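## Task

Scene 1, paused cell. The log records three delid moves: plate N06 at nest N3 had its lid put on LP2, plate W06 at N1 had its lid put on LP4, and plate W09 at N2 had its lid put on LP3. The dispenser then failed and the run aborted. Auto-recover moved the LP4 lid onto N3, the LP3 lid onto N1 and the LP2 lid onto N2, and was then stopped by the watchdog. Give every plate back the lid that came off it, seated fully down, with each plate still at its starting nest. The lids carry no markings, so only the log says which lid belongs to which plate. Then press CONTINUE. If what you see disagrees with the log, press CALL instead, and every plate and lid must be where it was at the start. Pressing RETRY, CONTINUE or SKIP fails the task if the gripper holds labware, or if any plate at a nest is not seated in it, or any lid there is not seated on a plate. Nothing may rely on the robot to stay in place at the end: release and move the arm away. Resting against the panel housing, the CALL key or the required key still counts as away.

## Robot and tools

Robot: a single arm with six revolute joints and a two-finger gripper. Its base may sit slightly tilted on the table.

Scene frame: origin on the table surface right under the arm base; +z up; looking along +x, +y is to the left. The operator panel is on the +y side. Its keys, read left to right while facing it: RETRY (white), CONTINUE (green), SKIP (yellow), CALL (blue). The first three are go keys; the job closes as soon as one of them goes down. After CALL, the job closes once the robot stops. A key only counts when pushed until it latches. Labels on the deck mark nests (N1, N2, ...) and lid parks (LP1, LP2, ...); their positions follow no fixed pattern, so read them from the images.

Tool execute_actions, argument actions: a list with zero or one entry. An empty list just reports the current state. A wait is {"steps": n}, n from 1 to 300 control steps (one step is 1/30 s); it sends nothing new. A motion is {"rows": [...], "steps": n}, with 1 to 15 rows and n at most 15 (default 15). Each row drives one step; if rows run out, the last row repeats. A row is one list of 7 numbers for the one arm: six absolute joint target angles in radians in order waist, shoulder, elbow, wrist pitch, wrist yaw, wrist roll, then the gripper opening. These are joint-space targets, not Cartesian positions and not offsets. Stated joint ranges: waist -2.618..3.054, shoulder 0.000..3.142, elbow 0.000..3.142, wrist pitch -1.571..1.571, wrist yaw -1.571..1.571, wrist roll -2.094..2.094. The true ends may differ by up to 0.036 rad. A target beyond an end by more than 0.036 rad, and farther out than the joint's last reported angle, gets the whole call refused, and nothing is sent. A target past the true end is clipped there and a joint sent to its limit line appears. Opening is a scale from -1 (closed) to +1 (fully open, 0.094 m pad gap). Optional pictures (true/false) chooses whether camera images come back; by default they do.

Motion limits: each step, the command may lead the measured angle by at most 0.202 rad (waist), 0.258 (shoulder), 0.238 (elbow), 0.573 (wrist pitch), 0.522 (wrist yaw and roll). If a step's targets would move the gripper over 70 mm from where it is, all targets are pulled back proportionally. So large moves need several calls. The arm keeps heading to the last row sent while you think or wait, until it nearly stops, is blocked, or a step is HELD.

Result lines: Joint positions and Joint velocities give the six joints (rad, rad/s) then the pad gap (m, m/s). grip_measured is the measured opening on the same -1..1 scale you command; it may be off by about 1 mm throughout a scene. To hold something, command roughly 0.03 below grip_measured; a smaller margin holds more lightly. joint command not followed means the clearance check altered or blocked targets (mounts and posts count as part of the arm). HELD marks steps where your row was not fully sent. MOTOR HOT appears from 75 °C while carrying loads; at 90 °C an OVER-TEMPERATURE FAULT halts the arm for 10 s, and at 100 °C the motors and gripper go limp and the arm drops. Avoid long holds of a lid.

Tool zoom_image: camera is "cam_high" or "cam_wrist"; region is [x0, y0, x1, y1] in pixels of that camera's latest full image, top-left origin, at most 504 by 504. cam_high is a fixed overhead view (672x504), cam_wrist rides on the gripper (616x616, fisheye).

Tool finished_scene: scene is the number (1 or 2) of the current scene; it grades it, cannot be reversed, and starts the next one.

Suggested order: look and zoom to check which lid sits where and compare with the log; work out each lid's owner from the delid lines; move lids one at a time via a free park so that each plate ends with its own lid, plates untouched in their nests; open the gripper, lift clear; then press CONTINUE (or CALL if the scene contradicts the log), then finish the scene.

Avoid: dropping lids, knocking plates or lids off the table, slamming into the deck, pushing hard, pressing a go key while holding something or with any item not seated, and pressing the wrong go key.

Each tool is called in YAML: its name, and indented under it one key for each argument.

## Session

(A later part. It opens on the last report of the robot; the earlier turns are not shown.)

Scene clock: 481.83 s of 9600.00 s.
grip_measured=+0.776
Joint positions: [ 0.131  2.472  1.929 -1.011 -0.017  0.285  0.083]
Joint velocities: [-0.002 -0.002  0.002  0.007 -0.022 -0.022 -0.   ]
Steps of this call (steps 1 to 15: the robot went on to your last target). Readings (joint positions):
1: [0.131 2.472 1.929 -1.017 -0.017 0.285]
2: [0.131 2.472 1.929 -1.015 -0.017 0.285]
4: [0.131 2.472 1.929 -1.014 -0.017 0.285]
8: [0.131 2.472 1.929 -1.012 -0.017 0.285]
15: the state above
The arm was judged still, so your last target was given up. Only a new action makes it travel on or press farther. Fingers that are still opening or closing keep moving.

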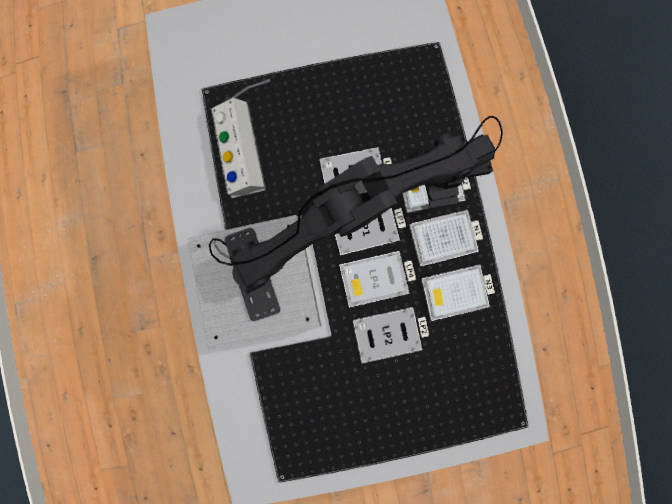

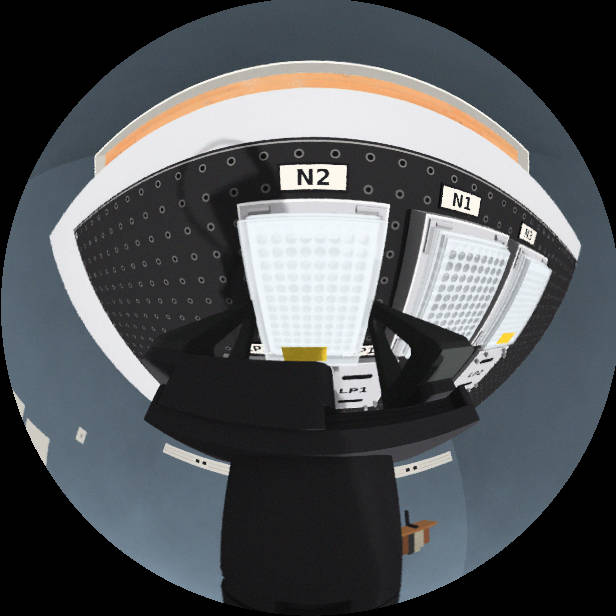

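execute_actions:
  actions:
    - {"rows": [[0.131,2.473,1.923,-0.987,-0.012,0.288,0.745],[0.131,2.473,1.923,-0.985,-0.012,0.288,0.745],[0.131,2.473,1.91,-0.983,-0.012,0.288,0.745],[0.131,2.473,1.91,-0.981,-0.012,0.288,0.745],[0.131,2.473,1.918,-0.979,-0.012,0.288,0.745],[0.131,2.473,1.9165,-0.977,-0.012,0.288,0.745],[0.131,2.473,1.915,-0.975,-0.012,0.288,0.745],[0.131,2.473,1.9135,-0.973,-0.012,0.288,0.745],[0.131,2.473,1.912,-0.971,-0.012,0.288,0.745],[0.131,2.473,1.9105,-0.969,-0.012,0.288,0.745],[0.131,2.473,1.909,-0.967,-0.012,0.288,0.745],[0.131,2.473,1.9075,-0.965,-0.012,0.288,0.745],[0.131,2.473,1.906,-0.963,-0.012,0.288,0.745],[0.131,2.473,1.9045,-0.961,-0.012,0.288,0.745],[0.131,2.473,1.903,-0.959,-0.012,0.288,0.745]], "steps": 15}
  pictures: false

execute_actions:
  actions:
    - {"rows": [[0.131,2.473,1.9015,-0.957,-0.012,0.288,0.745],[0.131,2.473,1.90,-0.955,-0.012,0.288,0.745],[0.131,2.473,1.8985,-0.953,-0.012,0.288,0.745],[0.131,2.473,1.897,-0.951,-0.012,0.288,0.745],[0.131,2.473,1.8955,-0.949,-0.012,0.288,0.745],[0.131,2.473,1.894,-0.947,-0.012,0.288,0.745],[0.131,2.473,1.8925,-0.946,-0.012,0.288,0.745],[0.131,2.473,1.891,-0.946,-0.012,0.288,0.745],[0.131,2.473,1.89,-0.946,-0.012,0.288,0.745]], "steps": 15}
  pictures: false

execute_actions:
  actions:
    - {"steps": 8}

zoom_image:
  camera: "cam_wrist"
  region: [210, 160, 420, 370]

Scene clock: 494.03 s of 9600.00 s.
grip_measured=+0.776
Joint positions: [ 0.131  2.472  1.918 -0.987 -0.017  0.285  0.083]
Joint velocities: [ 0.007  0.012 -0.076  0.066  0.022  0.007 -0.001]
Steps of this call (steps 1 to 90: nothing new was sent; then 8.70 s passed at rest; steps 91 to 105: all 15 steps of this action). Readings (joint positions):
91: [0.131 2.472 1.929 -1.011 -0.017 0.285]
92: [0.131 2.472 1.929 -1.010 -0.017 0.285]
94: [0.131 2.472 1.926 -1.006 -0.017 0.285]
98: [0.131 2.472 1.922 -1.002 -0.017 0.285]
105: the state above

Scene clock: 494.53 s of 9600.00 s.
grip_measured=+0.776
Joint positions: [ 0.131  2.472  1.898 -0.969 -0.017  0.285  0.083]
Joint velocities: [ 0.007 -0.002  0.012 -0.081 -0.051 -0.007  0.   ]
Steps of this call (steps 1 to 15: all 15 steps of this action). Readings (joint positions):
1: [0.131 2.472 1.916 -0.985 -0.017 0.285]
2: [0.131 2.472 1.913 -0.983 -0.017 0.285]
4: [0.131 2.472 1.909 -0.980 -0.017 0.285]
8: [0.131 2.472 1.901 -0.973 -0.017 0.285]
15: the state above

Scene clock: 494.80 s of 9600.00 s.
grip_measured=+0.776
Joint positions: [ 0.131  2.472  1.898 -0.968 -0.017  0.285  0.083]
Joint velocities: [-0.017 -0.007  0.007 -0.022 -0.007  0.051 -0.001]
Steps of this call (steps 1 to 8: the robot went on to your last target). Readings (joint positions):
1: [0.131 2.472 1.898 -0.969 -0.017 0.285]
2: [0.131 2.472 1.898 -0.969 -0.017 0.285]
4: [0.131 2.472 1.898 -0.969 -0.017 0.285]
8: the state above

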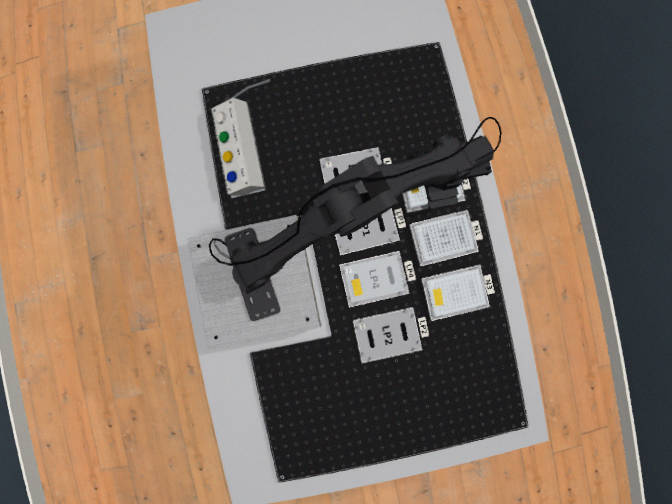

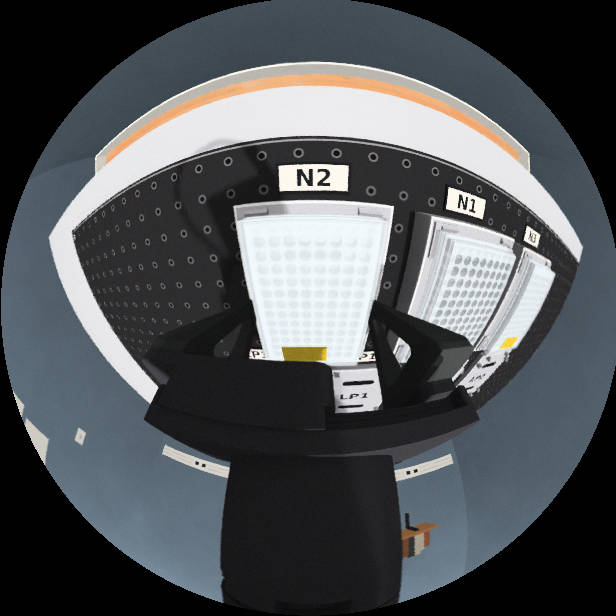

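Region (210, 160, 420, 370) of cam_wrist's 616x616 image, scaled by 2.400, with more detail than that image has.

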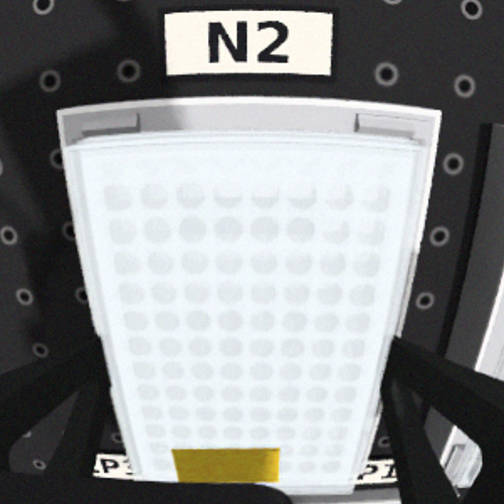

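execute_actions:
  actions: []

Scene clock: 505.27 s of 9600.00 s.
grip_measured=+0.776
Joint positions: [ 0.131  2.472  1.898 -0.968 -0.017  0.285  0.083]
Joint velocities: [-0.002  0.002 -0.007 -0.051  0.007  0.022 -0.001]
Steps of this call (steps 1 to 15: the robot went on to your last target; steps 16 to 90: nothing new was sent; then 7.47 s passed at rest). Readings (joint positions):
1: [0.131 2.472 1.898 -0.968 -0.017 0.285]
2: [0.131 2.472 1.898 -0.968 -0.017 0.285]
4: [0.131 2.472 1.898 -0.968 -0.017 0.285]
8: [0.131 2.472 1.898 -0.968 -0.017 0.285]
90: the state above
The arm was judged still, so your last target was given up. Only a new action makes it travel on or press farther. Fingers that are still opening or closing keep moving.

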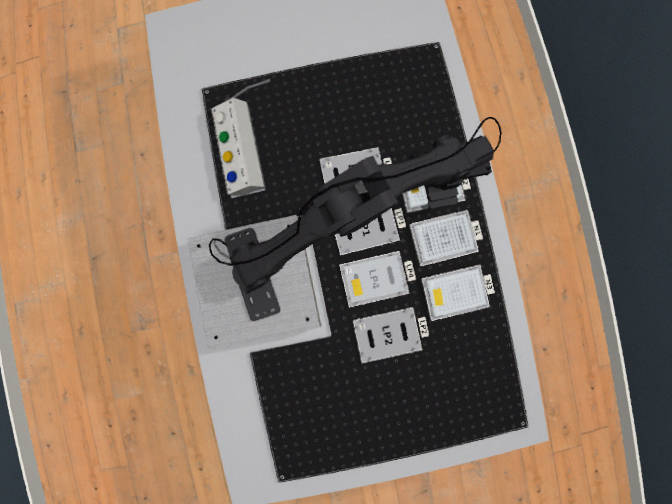

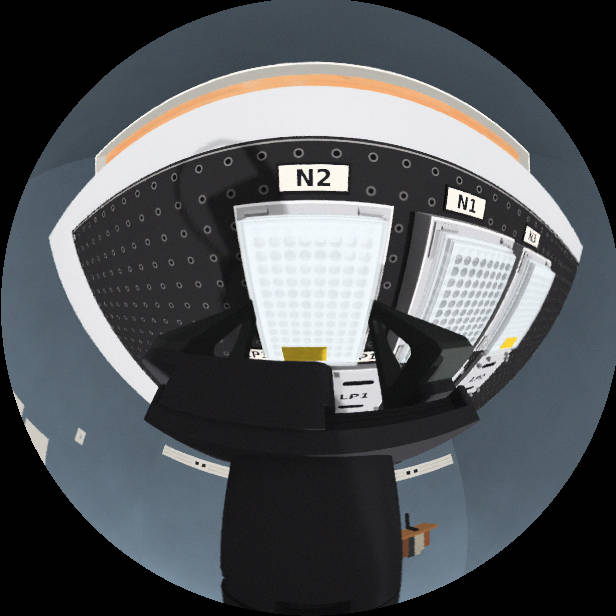

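execute_actions:
  actions:
    - {"rows": [[0.131, 2.472, 1.898, -0.968, -0.017, 0.285, 1.0]], "steps": 15}
  pictures: false

Scene clock: 506.83 s of 9600.00 s.
grip_measured=+1.000
Joint positions: [ 0.131  2.472  1.898 -0.968 -0.017  0.285  0.094]
Joint velocities: [-0.002 -0.007 -0.012  0.007 -0.037 -0.066  0.   ]
Steps of this call (steps 1 to 32: nothing new was sent; steps 33 to 47: all 15 steps of this action). Readings (joint positions):
33: [0.131 2.472 1.898 -0.968 -0.017 0.285]
34: [0.131 2.472 1.898 -0.968 -0.017 0.285]
36: [0.131 2.472 1.898 -0.968 -0.017 0.285]
40: [0.131 2.472 1.898 -0.968 -0.017 0.285]
47: the state above

execute_actions:
  actions:
    - {"rows": [[0.131,2.439,1.921,-0.991,-0.017,0.285,1.0],[0.131,2.435,1.925,-0.999,-0.017,0.285,1.0],[0.131,2.431,1.929,-1.007,-0.017,0.285,1.0],[0.131,2.427,1.933,-1.015,-0.017,0.285,1.0],[0.131,2.423,1.937,-1.023,-0.017,0.285,1.0],[0.131,2.419,1.941,-1.031,-0.017,0.285,1.0],[0.131,2.415,1.945,-1.039,-0.017,0.285,1.0],[0.131,2.411,1.949,-1.047,-0.017,0.285,1.0],[0.131,2.407,1.953,-1.055,-0.017,0.285,1.0],[0.131,2.403,1.957,-1.063,-0.017,0.285,1.0],[0.131,2.399,1.961,-1.071,-0.017,0.285,1.0],[0.131,2.395,1.965,-1.079,-0.017,0.285,1.0],[0.131,2.391,1.969,-1.087,-0.017,0.285,1.0],[0.131,2.387,1.973,-1.095,-0.017,0.285,1.0],[0.131,2.383,1.977,-1.103,-0.017,0.285,1.0]], "steps": 15}

Scene clock: 512.37 s of 9600.00 s.
grip_measured=+1.000
Joint positions: [ 0.131  2.426  1.944 -1.055 -0.017  0.285  0.094]
Joint velocities: [ 0.002 -0.188  0.139 -0.212  0.066 -0.037  0.   ]
Steps of this call (steps 1 to 15: the robot went on to your last target; steps 16 to 90: nothing new was sent; then 2.03 s passed at rest; steps 91 to 105: all 15 steps of this action). Readings (joint positions):
91: [0.131 2.472 1.898 -0.969 -0.017 0.285]
92: [0.131 2.472 1.898 -0.970 -0.017 0.285]
94: [0.131 2.472 1.898 -0.978 -0.017 0.285]
98: [0.131 2.468 1.910 -1.005 -0.017 0.285]
105: the state above

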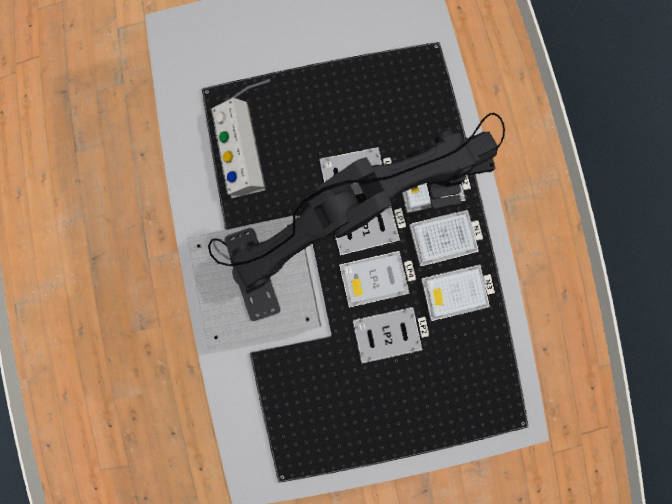

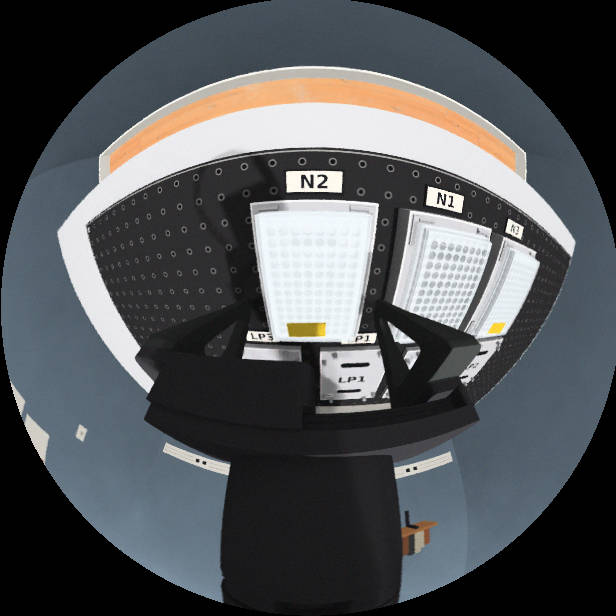

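execute_actions:
  actions:
    - {"rows": [[-0.12,2.07,1.42,-0.85,-0.010,0.03,1.0]], "steps": 15}
  pictures: false

execute_actions:
  actions:
    - {"rows": [[-0.370,1.755,0.856,-0.595,-0.003,-0.239,1.0]], "steps": 15}
  pictures: false

execute_actions:
  actions:
    - {"steps": 30}

Scene clock: 528.33 s of 9600.00 s.
grip_measured=+1.000
Joint positions: [-0.133  2.078  1.42  -0.892 -0.001  0.051  0.094]
Joint velocities: [ 0.266 -0.002  0.007  0.154 -0.095 -0.183  0.   ]
Steps of this call (steps 1 to 30: the robot went on to your last target; steps 31 to 90: nothing new was sent; then 12.47 s passed at rest; steps 91 to 105: all 15 steps of this action). Readings (joint positions):
91: [0.121 2.389 1.923 -1.053 -0.021 0.261]
92: [0.107 2.354 1.864 -1.018 -0.026 0.232]
94: [0.047 2.271 1.746 -0.980 -0.029 0.184]
98: [-0.122 2.094 1.487 -0.911 -0.014 0.101]
105: the state above

Scene clock: 528.83 s of 9600.00 s.
grip_measured=+1.000
Joint positions: [-0.375  1.763  0.84  -0.634  0.004 -0.22   0.094]
Joint velocities: [-0.002 -0.002 -0.012  0.125  0.007 -0.051  0.   ]
Steps of this call (steps 1 to 15: all 15 steps of this action). Readings (joint positions):
1: [-0.140 2.053 1.382 -0.837 -0.010 0.013]
2: [-0.162 2.006 1.313 -0.779 -0.019 -0.028]
4: [-0.257 1.885 1.166 -0.713 -0.022 -0.095]
8: [-0.405 1.745 0.911 -0.650 0.010 -0.173]
15: the state above

Scene clock: 529.83 s of 9600.00 s.
grip_measured=+1.000
Joint positions: [-0.375  1.763  0.84  -0.616  0.004 -0.232  0.094]
Joint velocities: [-0.007 -0.012 -0.012 -0.007  0.081 -0.022  0.   ]
Steps of this call (steps 1 to 30: the robot went on to your last target). Readings (joint positions):
1: [-0.375 1.763 0.840 -0.630 0.004 -0.223]
2: [-0.375 1.763 0.840 -0.627 0.004 -0.225]
4: [-0.375 1.763 0.840 -0.623 0.004 -0.227]
8: [-0.375 1.763 0.840 -0.618 0.004 -0.230]
30: the state above
The arm was judged still, so your last target was given up. Only a new action makes it travel on or press farther. Fingers that are still opening or closing keep moving.

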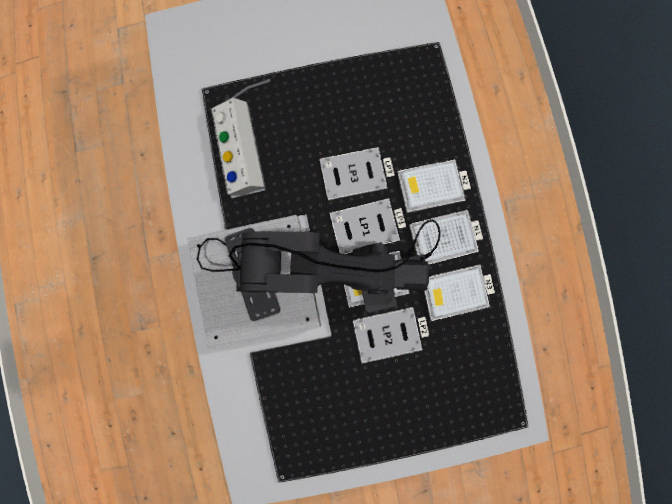

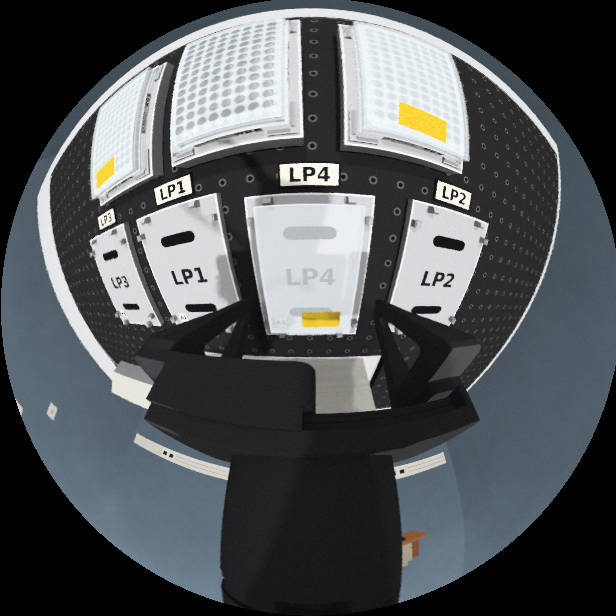

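execute_actions:
  actions:
    - {"rows": [[-0.375,1.780,0.830,-0.585,-0.017,-0.232,1.0],[-0.375,1.789,0.826,-0.574,-0.017,-0.232,1.0],[-0.375,1.798,0.823,-0.563,-0.017,-0.232,1.0],[-0.375,1.807,0.821,-0.552,-0.017,-0.232,1.0],[-0.375,1.816,0.819,-0.541,-0.017,-0.232,1.0],[-0.375,1.825,0.817,-0.530,-0.017,-0.232,1.0],[-0.375,1.834,0.815,-0.519,-0.017,-0.232,1.0],[-0.375,1.843,0.813,-0.508,-0.017,-0.232,1.0],[-0.375,1.852,0.811,-0.497,-0.017,-0.232,1.0],[-0.375,1.860,0.809,-0.486,-0.017,-0.232,1.0],[-0.375,1.868,0.809,-0.475,-0.017,-0.232,1.0],[-0.375,1.868,0.809,-0.463,-0.017,-0.232,1.0]], "steps": 15}
  pictures: false

execute_actions:
  actions:
    - {"steps": 20}

zoom_image:
  camera: "cam_wrist"
  region: [210, 160, 420, 370]

Scene clock: 536.00 s of 9600.00 s.
grip_measured=+1.000
Joint positions: [-0.375  1.861  0.816 -0.51  -0.008 -0.232  0.094]
Joint velocities: [ 0.007 -0.002  0.012  0.154 -0.081  0.037  0.   ]
Steps of this call (steps 1 to 90: nothing new was sent; then 2.67 s passed at rest; steps 91 to 105: all 15 steps of this action). Readings (joint positions):
91: [-0.375 1.763 0.840 -0.615 0.002 -0.232]
92: [-0.375 1.764 0.840 -0.613 0.000 -0.232]
94: [-0.375 1.774 0.840 -0.600 -0.003 -0.232]
98: [-0.375 1.811 0.832 -0.563 -0.007 -0.232]
105: the state above

Scene clock: 536.67 s of 9600.00 s.
grip_measured=+1.000
Joint positions: [-0.375  1.861  0.816 -0.484 -0.009 -0.232  0.094]
Joint velocities: [ 0.007 -0.007  0.002  0.007  0.051  0.007  0.   ]
Steps of this call (steps 1 to 20: the robot went on to your last target). Readings (joint positions):
1: [-0.375 1.861 0.816 -0.505 -0.009 -0.232]
2: [-0.375 1.861 0.816 -0.500 -0.009 -0.232]
4: [-0.375 1.861 0.816 -0.494 -0.009 -0.232]
8: [-0.375 1.861 0.816 -0.487 -0.009 -0.232]
20: the state above

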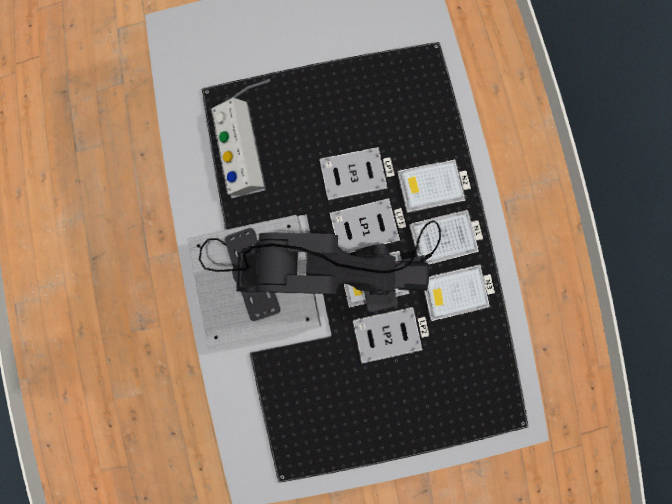

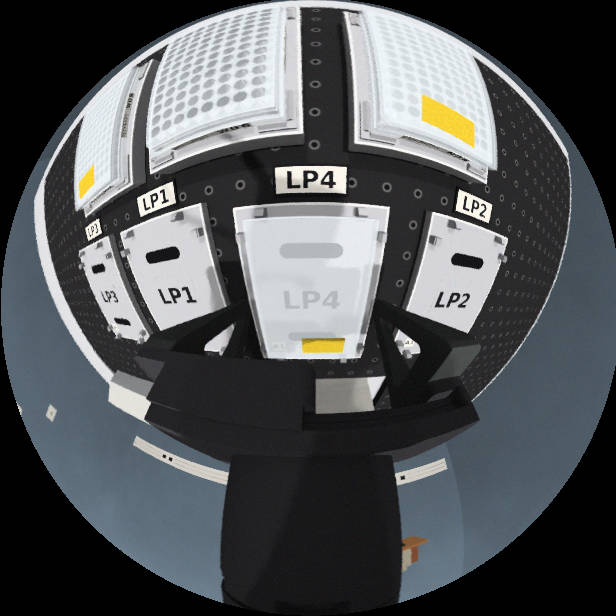

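Region (210, 160, 420, 370) of cam_wrist's 616x616 image, scaled by 2.400, with more detail than that image has.

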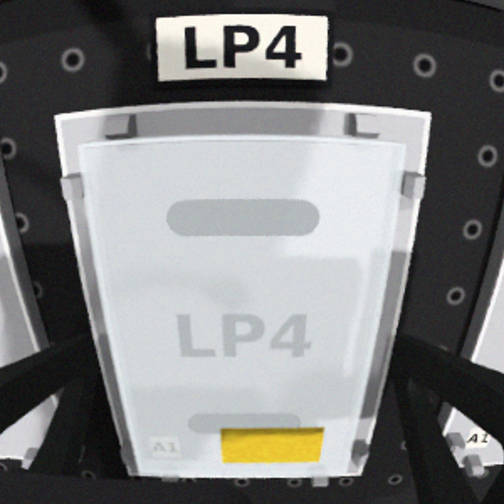

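execute_actions:
  actions:
    - {"rows": [[-0.375,1.878,0.797,-0.455,-0.017,-0.232,1.0],[-0.375,1.882,0.797,-0.450,-0.017,-0.232,1.0],[-0.375,1.886,0.801,-0.445,-0.017,-0.232,1.0],[-0.375,1.890,0.801,-0.440,-0.017,-0.232,1.0],[-0.375,1.894,0.801,-0.435,-0.017,-0.232,1.0],[-0.375,1.898,0.801,-0.430,-0.017,-0.232,1.0],[-0.375,1.902,0.801,-0.426,-0.017,-0.232,1.0],[-0.375,1.905,0.801,-0.423,-0.017,-0.232,1.0]], "steps": 15}
  pictures: false

execute_actions:
  actions:
    - {"steps": 15}

zoom_image:
  camera: "cam_wrist"
  region: [210, 160, 420, 370]

Scene clock: 544.40 s of 9600.00 s.
grip_measured=+1.000
Joint positions: [-0.375  1.894  0.812 -0.447 -0.009 -0.232  0.094]
Joint velocities: [ 0.002 -0.007  0.007 -0.022 -0.022  0.037  0.   ]
Steps of this call (steps 1 to 15: the robot went on to your last target; steps 16 to 90: nothing new was sent; then 4.23 s passed at rest; steps 91 to 105: all 15 steps of this action). Readings (joint positions):
91: [-0.375 1.861 0.815 -0.483 -0.009 -0.232]
92: [-0.375 1.861 0.813 -0.480 -0.009 -0.232]
94: [-0.375 1.866 0.812 -0.475 -0.009 -0.232]
98: [-0.375 1.885 0.812 -0.460 -0.009 -0.232]
105: the state above

Scene clock: 544.90 s of 9600.00 s.
grip_measured=+1.000
Joint positions: [-0.375  1.894  0.812 -0.444 -0.009 -0.232  0.094]
Joint velocities: [ 0.007  0.002 -0.012  0.007  0.066 -0.037  0.   ]
Steps of this call (steps 1 to 15: the robot went on to your last target). Readings (joint positions):
1: [-0.375 1.894 0.812 -0.447 -0.009 -0.232]
2: [-0.375 1.894 0.812 -0.446 -0.009 -0.232]
4: [-0.375 1.894 0.812 -0.446 -0.009 -0.232]
8: [-0.375 1.894 0.812 -0.445 -0.009 -0.232]
15: the state above
The arm was judged still, so your last target was given up. Only a new action makes it travel on or press farther. Fingers that are still opening or closing keep moving.

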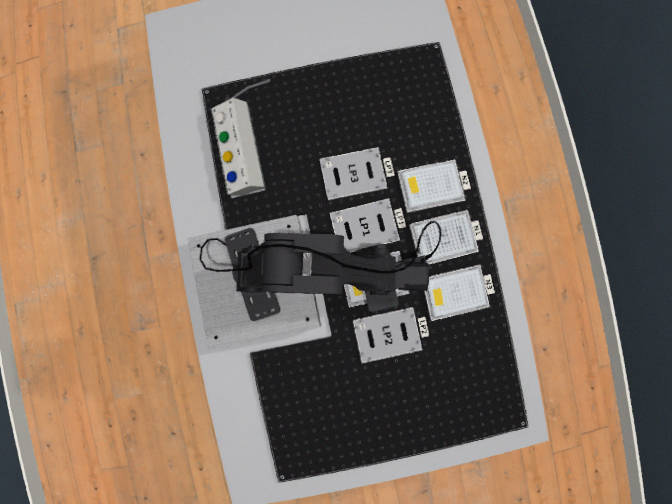

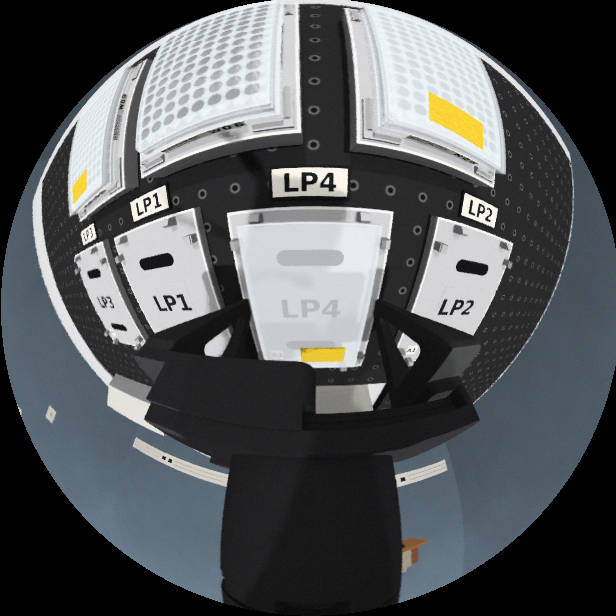

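Region (210, 160, 420, 370) of cam_wrist's 616x616 image, scaled by 2.400, with more detail than that image has.

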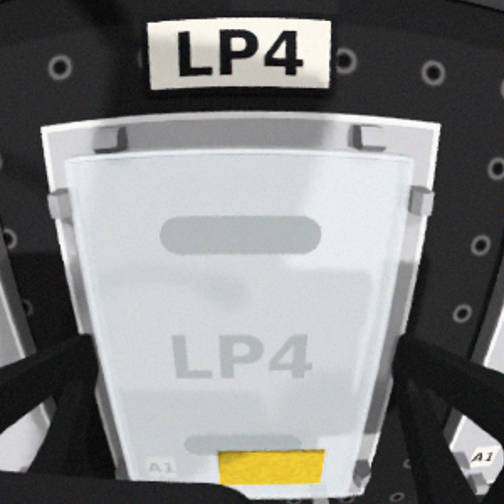

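execute_actions:
  actions:
    - {"rows": [[-0.375,1.894,0.812,-0.444,-0.024,-0.232,1.0],[-0.375,1.894,0.812,-0.444,-0.024,-0.232,1.0],[-0.375,1.894,0.812,-0.444,-0.024,-0.232,1.0],[-0.375,1.894,0.812,-0.444,-0.024,-0.232,1.0],[-0.375,1.894,0.812,-0.444,-0.024,-0.232,1.0],[-0.375,1.894,0.812,-0.444,-0.024,-0.232,1.0],[-0.375,1.920,0.812,-0.444,-0.024,-0.232,1.0],[-0.375,1.920,0.812,-0.444,-0.024,-0.232,1.0],[-0.375,1.920,0.812,-0.444,-0.024,-0.232,1.0],[-0.375,1.904,0.812,-0.444,-0.024,-0.232,1.0]], "steps": 15}

zoom_image:
  camera: "cam_wrist"
  region: [210, 160, 420, 370]

Scene clock: 553.53 s of 9600.00 s.
grip_measured=+1.000
Joint positions: [-0.375  1.902  0.812 -0.444 -0.016 -0.232  0.094]
Joint velocities: [-0.007 -0.002 -0.002  0.007  0.051  0.051  0.   ]
Steps of this call (steps 1 to 90: nothing new was sent; then 5.13 s passed at rest; steps 91 to 105: all 15 steps of this action). Readings (joint positions):
91: [-0.375 1.894 0.812 -0.444 -0.010 -0.232]
92: [-0.375 1.894 0.812 -0.444 -0.011 -0.232]
94: [-0.375 1.894 0.812 -0.444 -0.013 -0.232]
98: [-0.375 1.897 0.812 -0.444 -0.015 -0.232]
105: the state above

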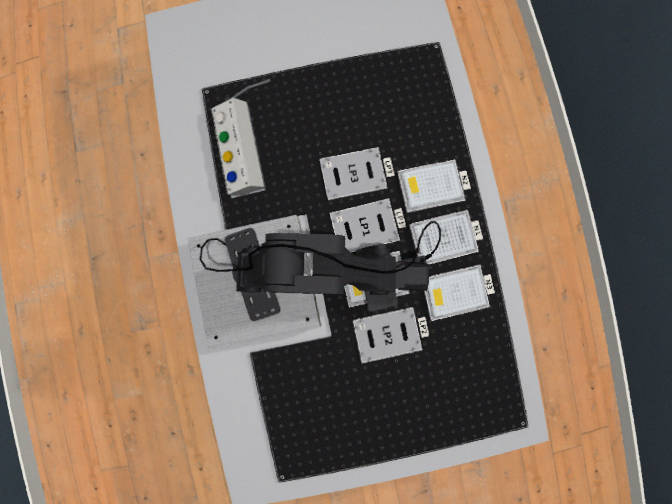

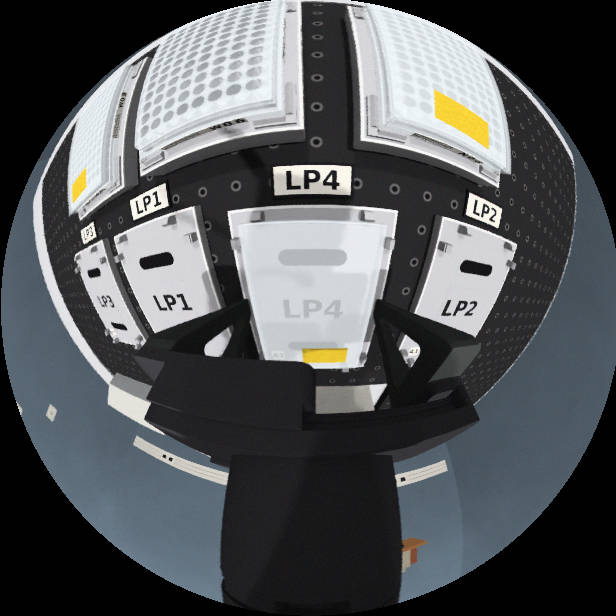

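Region (210, 160, 420, 370) of cam_wrist's 616x616 image, scaled by 2.400, with more detail than that image has.

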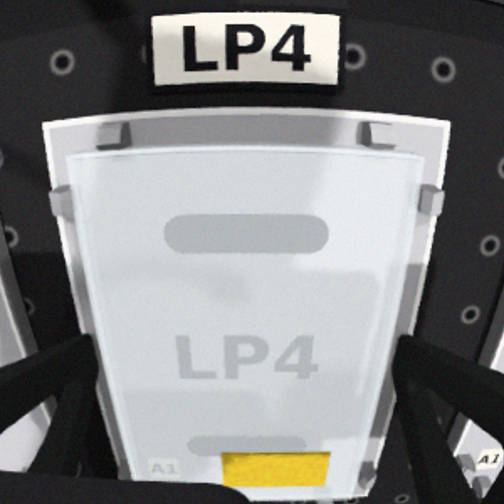

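execute_actions:
  actions:
    - {"rows": [[-0.375,1.902,0.812,-0.444,-0.016,-0.232,0.90],[-0.375,1.902,0.812,-0.444,-0.016,-0.232,0.85],[-0.375,1.902,0.812,-0.444,-0.016,-0.232,0.81],[-0.375,1.902,0.812,-0.444,-0.016,-0.232,0.79],[-0.375,1.902,0.812,-0.444,-0.016,-0.232,0.775],[-0.375,1.902,0.812,-0.444,-0.016,-0.232,0.76],[-0.375,1.902,0.812,-0.444,-0.016,-0.232,0.745]], "steps": 15}

zoom_image:
  camera: "cam_wrist"
  region: [210, 160, 420, 370]

Scene clock: 557.10 s of 9600.00 s.
grip_measured=+0.780
Joint positions: [-0.375  1.902  0.812 -0.444 -0.016 -0.232  0.084]
Joint velocities: [-0.002 -0.002  0.007  0.051 -0.037 -0.066  0.   ]
Steps of this call (steps 1 to 15: the robot went on to your last target; steps 16 to 90: nothing new was sent; then 0.07 s passed at rest; steps 91 to 105: all 15 steps of this action). Readings (joint positions):
91: [-0.375 1.902 0.812 -0.444 -0.016 -0.232]
92: [-0.375 1.902 0.812 -0.444 -0.016 -0.232]
94: [-0.375 1.902 0.812 -0.444 -0.016 -0.232]
98: [-0.375 1.902 0.812 -0.444 -0.016 -0.232]
105: the state above

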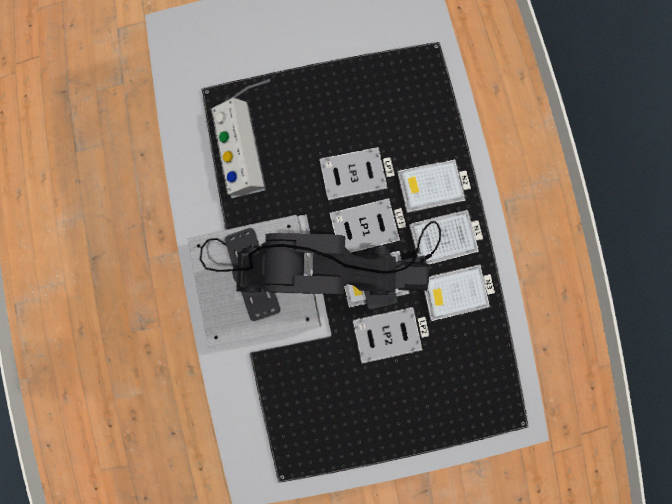

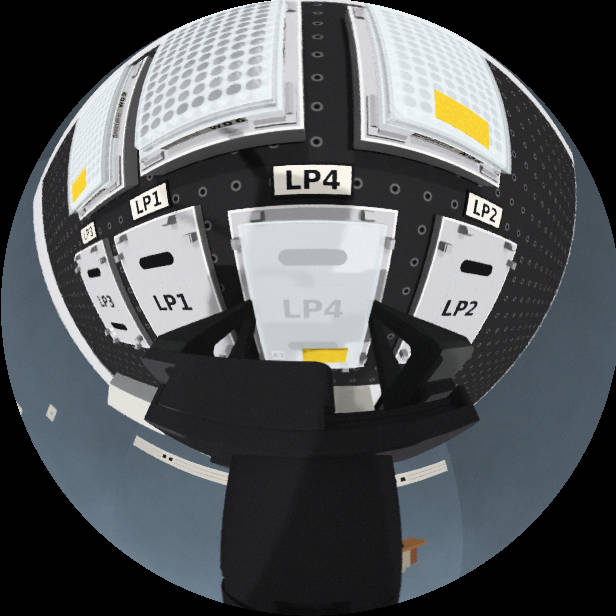

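Region (210, 160, 420, 370) of cam_wrist's 616x616 image, scaled by 2.400, with more detail than that image has.

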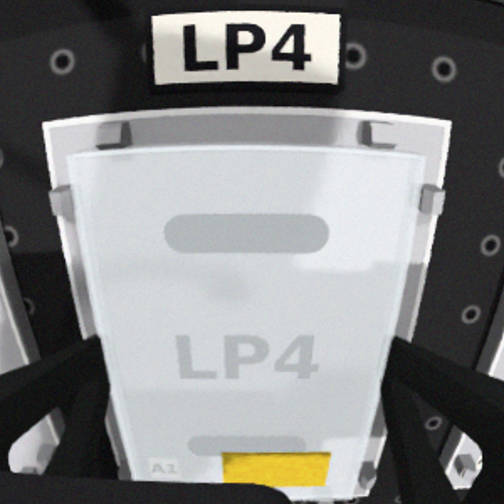

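execute_actions:
  actions:
    - {"rows": [[-0.375,1.869,0.835,-0.467,-0.016,-0.232,0.745],[-0.375,1.863,0.838,-0.476,-0.016,-0.232,0.745],[-0.375,1.857,0.841,-0.485,-0.016,-0.232,0.745],[-0.375,1.850,0.844,-0.495,-0.016,-0.232,0.745],[-0.375,1.842,0.848,-0.507,-0.016,-0.232,0.745],[-0.375,1.834,0.852,-0.519,-0.016,-0.232,0.745],[-0.375,1.825,0.856,-0.532,-0.016,-0.232,0.745],[-0.375,1.815,0.861,-0.547,-0.016,-0.232,0.745],[-0.375,1.804,0.867,-0.564,-0.016,-0.232,0.745],[-0.375,1.792,0.874,-0.583,-0.016,-0.232,0.745],[-0.375,1.779,0.882,-0.604,-0.016,-0.232,0.745],[-0.375,1.765,0.892,-0.628,-0.016,-0.232,0.745],[-0.375,1.750,0.904,-0.655,-0.016,-0.232,0.745],[-0.375,1.735,0.918,-0.684,-0.016,-0.232,0.745],[-0.375,1.720,0.934,-0.715,-0.016,-0.232,0.745]], "steps": 15}
  pictures: false

execute_actions:
  actions:
    - {"rows": [[-0.370,1.705,0.955,-0.750,-0.016,-0.225,0.745],[-0.360,1.695,0.985,-0.790,-0.016,-0.215,0.745],[-0.348,1.695,1.020,-0.825,-0.016,-0.203,0.745],[-0.335,1.705,1.060,-0.855,-0.016,-0.190,0.745],[-0.322,1.725,1.105,-0.880,-0.016,-0.177,0.745],[-0.309,1.755,1.150,-0.900,-0.016,-0.164,0.745],[-0.296,1.790,1.195,-0.915,-0.016,-0.151,0.745],[-0.283,1.825,1.240,-0.928,-0.016,-0.138,0.745],[-0.270,1.860,1.285,-0.940,-0.016,-0.125,0.745],[-0.257,1.895,1.330,-0.950,-0.016,-0.112,0.745],[-0.244,1.930,1.375,-0.960,-0.016,-0.099,0.745],[-0.231,1.965,1.420,-0.970,-0.016,-0.086,0.745],[-0.218,2.000,1.465,-0.980,-0.016,-0.073,0.745],[-0.205,2.035,1.510,-0.990,-0.016,-0.060,0.745],[-0.192,2.070,1.555,-1.000,-0.016,-0.047,0.745]], "steps": 15}
  pictures: false

execute_actions:
  actions:
    - {"rows": [[-0.182,2.105,1.600,-1.012,-0.016,-0.038,0.745],[-0.174,2.140,1.645,-1.024,-0.016,-0.032,0.745],[-0.167,2.175,1.690,-1.036,-0.016,-0.027,0.745],[-0.161,2.210,1.735,-1.048,-0.016,-0.024,0.745],[-0.157,2.245,1.778,-1.060,-0.016,-0.023,0.745],[-0.154,2.275,1.815,-1.070,-0.016,-0.023,0.745],[-0.152,2.302,1.848,-1.079,-0.016,-0.023,0.745],[-0.150,2.326,1.876,-1.087,-0.016,-0.023,0.745],[-0.148,2.346,1.898,-1.093,-0.016,-0.023,0.745],[-0.147,2.362,1.912,-1.097,-0.016,-0.023,0.745],[-0.146,2.374,1.918,-1.099,-0.016,-0.023,0.745],[-0.146,2.383,1.919,-1.099,-0.016,-0.023,0.745],[-0.146,2.390,1.919,-1.099,-0.016,-0.023,0.745],[-0.146,2.394,1.919,-1.099,-0.016,-0.023,0.745],[-0.146,2.396,1.919,-1.099,-0.016,-0.023,0.745]], "steps": 15}
  pictures: false

execute_actions:
  actions:
    - {"steps": 20}

zoom_image:
  camera: "cam_wrist"
  region: [210, 160, 420, 370]

Scene clock: 578.13 s of 9600.00 s.
grip_measured=+0.780
Joint positions: [-0.375  1.781  0.882 -0.607 -0.015 -0.232  0.084]
Joint velocities: [ 0.002 -0.398  0.369 -0.667  0.037 -0.066 -0.002]
Steps of this call (steps 1 to 15: the robot went on to your last target; steps 16 to 90: nothing new was sent; then 17.53 s passed at rest; steps 91 to 105: all 15 steps of this action). Readings (joint positions):
91: [-0.375 1.902 0.812 -0.445 -0.016 -0.232]
92: [-0.375 1.902 0.812 -0.446 -0.016 -0.232]
94: [-0.375 1.898 0.812 -0.452 -0.015 -0.232]
98: [-0.375 1.867 0.825 -0.489 -0.015 -0.232]
105: the state above

Scene clock: 578.63 s of 9600.00 s.
grip_measured=+0.780
Joint positions: [-0.224  1.993  1.466 -0.925 -0.013 -0.106  0.084]
Joint velocities: [ 0.344  1.145  1.209 -0.403 -0.066  0.374  0.   ]
Steps of this call (steps 1 to 15: all 15 steps of this action). Readings (joint positions):
1: [-0.375 1.766 0.897 -0.632 -0.015 -0.232]
2: [-0.374 1.753 0.916 -0.661 -0.015 -0.231]
4: [-0.366 1.736 0.970 -0.727 -0.014 -0.221]
8: [-0.317 1.759 1.141 -0.835 -0.013 -0.187]
15: the state above

Scene clock: 579.13 s of 9600.00 s.
grip_measured=+0.780
Joint positions: [-0.151  2.386  1.89  -1.058 -0.013 -0.032  0.084]
Joint velocities: [-0.012  0.178  0.002 -0.212 -0.007  0.051 -0.001]
Steps of this call (steps 1 to 15: all 15 steps of this action). Readings (joint positions):
1: [-0.211 2.033 1.508 -0.938 -0.013 -0.094]
2: [-0.199 2.072 1.551 -0.951 -0.013 -0.083]
4: [-0.179 2.149 1.637 -0.977 -0.013 -0.065]
8: [-0.155 2.281 1.798 -1.019 -0.013 -0.044]
15: the state above

Scene clock: 579.80 s of 9600.00 s.
grip_measured=+0.780
Joint positions: [-0.151  2.4    1.89  -1.083 -0.013 -0.029  0.084]
Joint velocities: [-0.002 -0.012  0.002 -0.051 -0.022  0.007 -0.001]
Steps of this call (steps 1 to 20: the robot went on to your last target). Readings (joint positions):
1: [-0.151 2.392 1.890 -1.064 -0.013 -0.032]
2: [-0.151 2.396 1.890 -1.069 -0.013 -0.031]
4: [-0.151 2.400 1.890 -1.076 -0.013 -0.030]
8: [-0.151 2.400 1.890 -1.080 -0.013 -0.030]
20: the state above

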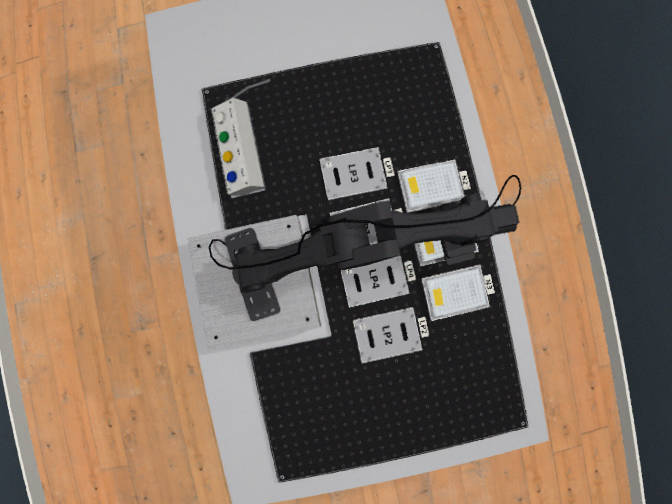

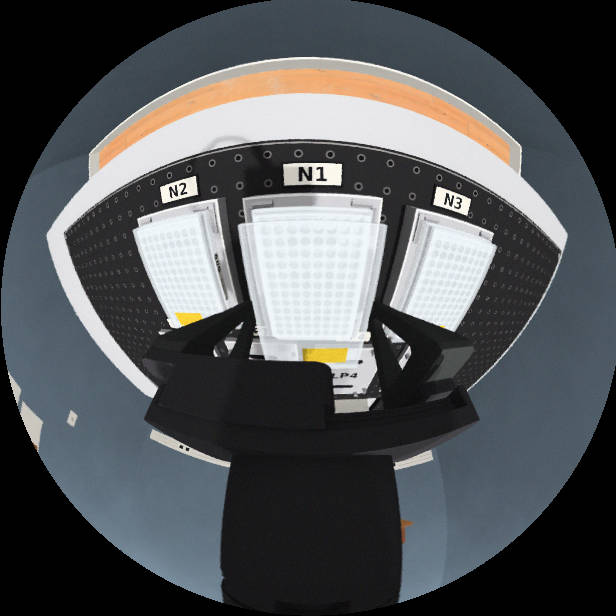

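Region (210, 160, 420, 370) of cam_wrist's 616x616 image, scaled by 2.400, with more detail than that image has.

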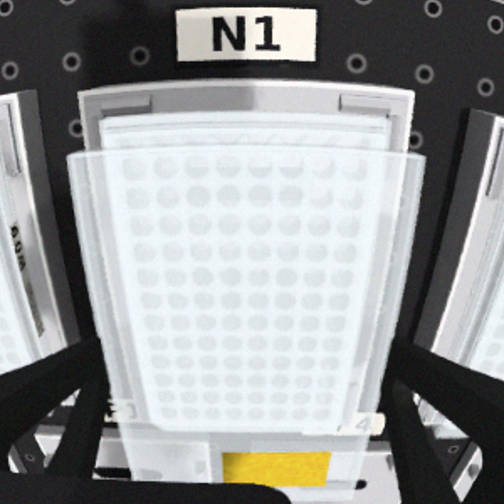

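execute_actions:
  actions:
    - {"rows": [[-0.151,2.348,1.890,-1.083,-0.013,-0.029,0.745],[-0.151,2.348,1.890,-1.083,-0.013,-0.029,0.745],[-0.151,2.348,1.890,-1.083,-0.013,-0.029,0.745],[-0.151,2.348,1.890,-1.083,-0.013,-0.029,0.745],[-0.151,2.357,1.890,-1.083,-0.013,-0.029,0.745]], "steps": 15}
  pictures: false

Scene clock: 585.17 s of 9600.00 s.
grip_measured=+0.780
Joint positions: [-0.151  2.388  1.89  -1.083 -0.013 -0.029  0.084]
Joint velocities: [-0.002 -0.007 -0.007 -0.037 -0.007 -0.051 -0.   ]
Steps of this call (steps 1 to 15: the robot went on to your last target; steps 16 to 90: nothing new was sent; then 1.87 s passed at rest; steps 91 to 105: all 15 steps of this action). Readings (joint positions):
91: [-0.151 2.399 1.890 -1.083 -0.013 -0.029]
92: [-0.151 2.397 1.890 -1.083 -0.013 -0.029]
94: [-0.151 2.392 1.890 -1.083 -0.013 -0.029]
98: [-0.151 2.388 1.890 -1.083 -0.013 -0.029]
105: the state above

execute_actions:
  actions:
    - {"rows": [[-0.151,2.385,1.880,-1.055,-0.013,-0.029,0.745],[-0.151,2.385,1.871,-1.047,-0.013,-0.029,0.745],[-0.151,2.385,1.865,-1.039,-0.013,-0.029,0.745],[-0.151,2.385,1.859,-1.031,-0.013,-0.029,0.745],[-0.151,2.385,1.853,-1.023,-0.013,-0.029,0.745],[-0.151,2.385,1.847,-1.015,-0.013,-0.029,0.745],[-0.151,2.385,1.841,-1.007,-0.013,-0.029,0.745],[-0.151,2.385,1.835,-0.999,-0.013,-0.029,0.745],[-0.151,2.385,1.829,-0.991,-0.013,-0.029,0.745],[-0.151,2.385,1.829,-0.983,-0.013,-0.029,0.745]], "steps": 15}
  pictures: false

execute_actions:
  actions:
    - {"steps": 15}

zoom_image:
  camera: "cam_wrist"
  region: [210, 160, 420, 370]

Scene clock: 592.20 s of 9600.00 s.
grip_measured=+0.780
Joint positions: [-0.151  2.388  1.834 -1.015 -0.013 -0.029  0.084]
Joint velocities: [-0.002  0.002  0.002  0.154 -0.007  0.007 -0.001]
Steps of this call (steps 1 to 15: the robot went on to your last target; steps 16 to 90: nothing new was sent; then 3.53 s passed at rest; steps 91 to 105: all 15 steps of this action). Readings (joint positions):
91: [-0.151 2.388 1.890 -1.082 -0.013 -0.029]
92: [-0.151 2.388 1.888 -1.080 -0.013 -0.029]
94: [-0.151 2.388 1.880 -1.069 -0.013 -0.029]
98: [-0.151 2.388 1.853 -1.046 -0.013 -0.029]
105: the state above

Scene clock: 592.70 s of 9600.00 s.
grip_measured=+0.780
Joint positions: [-0.151  2.388  1.834 -1.004 -0.013 -0.029  0.084]
Joint velocities: [-0.012 -0.022 -0.002  0.081  0.081 -0.007 -0.   ]
Steps of this call (steps 1 to 15: the robot went on to your last target). Readings (joint positions):
1: [-0.151 2.388 1.834 -1.013 -0.013 -0.029]
2: [-0.151 2.388 1.834 -1.011 -0.013 -0.029]
4: [-0.151 2.388 1.834 -1.008 -0.013 -0.029]
8: [-0.151 2.388 1.834 -1.006 -0.013 -0.029]
15: the state above

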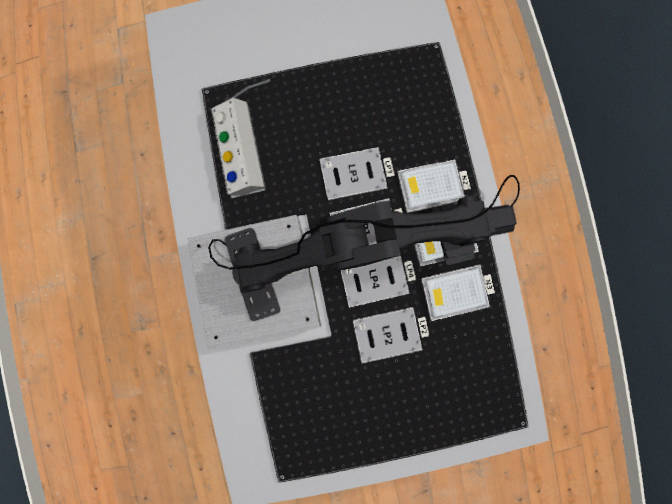

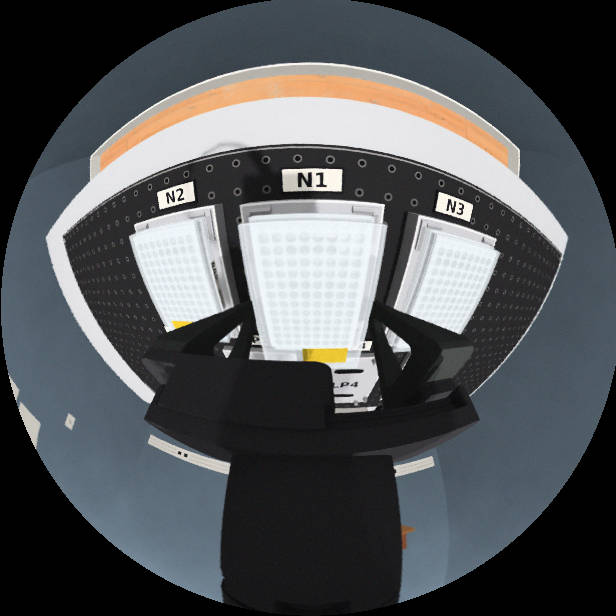

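Region (210, 160, 420, 370) of cam_wrist's 616x616 image, scaled by 2.400, with more detail than that image has.

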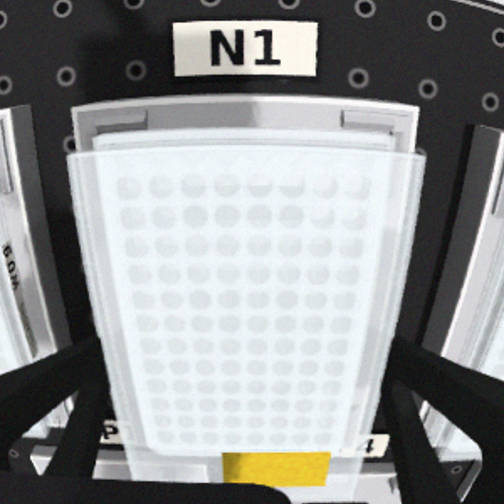

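execute_actions:
  actions:
    - {"rows": [[-0.151,2.385,1.834,-0.978,-0.024,-0.029,0.745],[-0.151,2.385,1.834,-0.974,-0.024,-0.029,0.745],[-0.151,2.385,1.815,-0.970,-0.024,-0.029,0.745],[-0.151,2.385,1.815,-0.966,-0.024,-0.029,0.745],[-0.151,2.385,1.813,-0.962,-0.024,-0.029,0.745],[-0.151,2.385,1.810,-0.958,-0.024,-0.029,0.745],[-0.151,2.385,1.807,-0.954,-0.024,-0.029,0.745],[-0.151,2.385,1.804,-0.950,-0.024,-0.029,0.745],[-0.151,2.385,1.801,-0.946,-0.024,-0.029,0.745],[-0.151,2.385,1.800,-0.946,-0.024,-0.029,0.745]], "steps": 15}
  pictures: false

execute_actions:
  actions:
    - {"steps": 15}

zoom_image:
  camera: "cam_wrist"
  region: [210, 160, 420, 370]

Scene clock: 600.20 s of 9600.00 s.
grip_measured=+0.780
Joint positions: [-0.151  2.388  1.807 -0.972 -0.017 -0.029  0.084]
Joint velocities: [-0.002  0.007 -0.017 -0.007 -0.007 -0.051  0.   ]
Steps of this call (steps 1 to 15: the robot went on to your last target; steps 16 to 90: nothing new was sent; then 4.00 s passed at rest; steps 91 to 105: all 15 steps of this action). Readings (joint positions):
91: [-0.151 2.388 1.834 -1.004 -0.014 -0.029]
92: [-0.151 2.388 1.834 -1.002 -0.014 -0.029]
94: [-0.151 2.388 1.831 -0.996 -0.016 -0.029]
98: [-0.151 2.388 1.817 -0.985 -0.017 -0.029]
105: the state above

Scene clock: 600.70 s of 9600.00 s.
grip_measured=+0.780
Joint positions: [-0.151  2.388  1.807 -0.967 -0.018 -0.029  0.084]
Joint velocities: [ 0.002  0.012 -0.007 -0.037  0.037 -0.007 -0.002]
Steps of this call (steps 1 to 15: the robot went on to your last target). Readings (joint positions):
1: [-0.151 2.388 1.807 -0.971 -0.017 -0.029]
2: [-0.151 2.388 1.807 -0.970 -0.018 -0.029]
4: [-0.151 2.388 1.807 -0.969 -0.018 -0.029]
8: [-0.151 2.388 1.807 -0.968 -0.018 -0.029]
15: the state above
The arm was judged still, so your last target was given up. Only a new action makes it travel on or press farther. Fingers that are still opening or closing keep moving.

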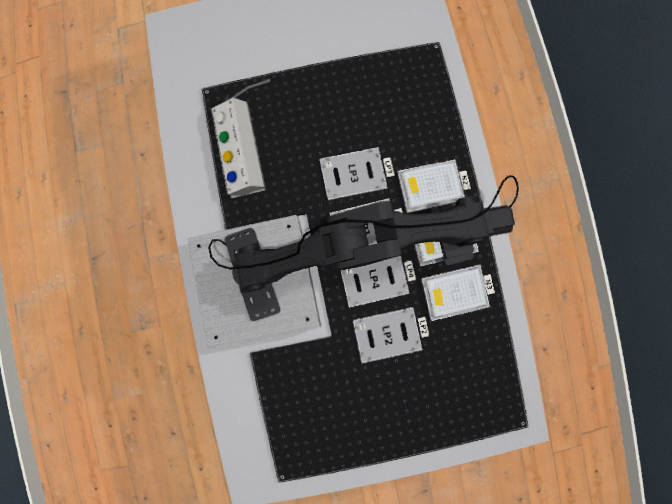

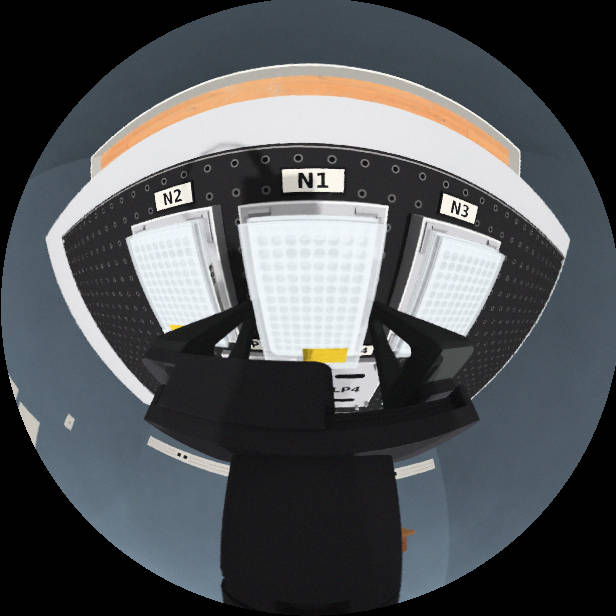

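Region (210, 160, 420, 370) of cam_wrist's 616x616 image, scaled by 2.400, with more detail than that image has.

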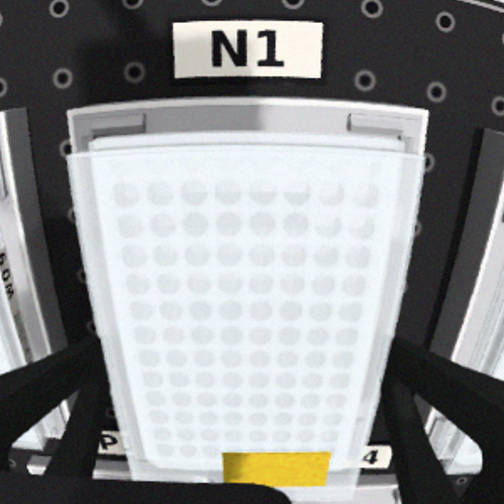

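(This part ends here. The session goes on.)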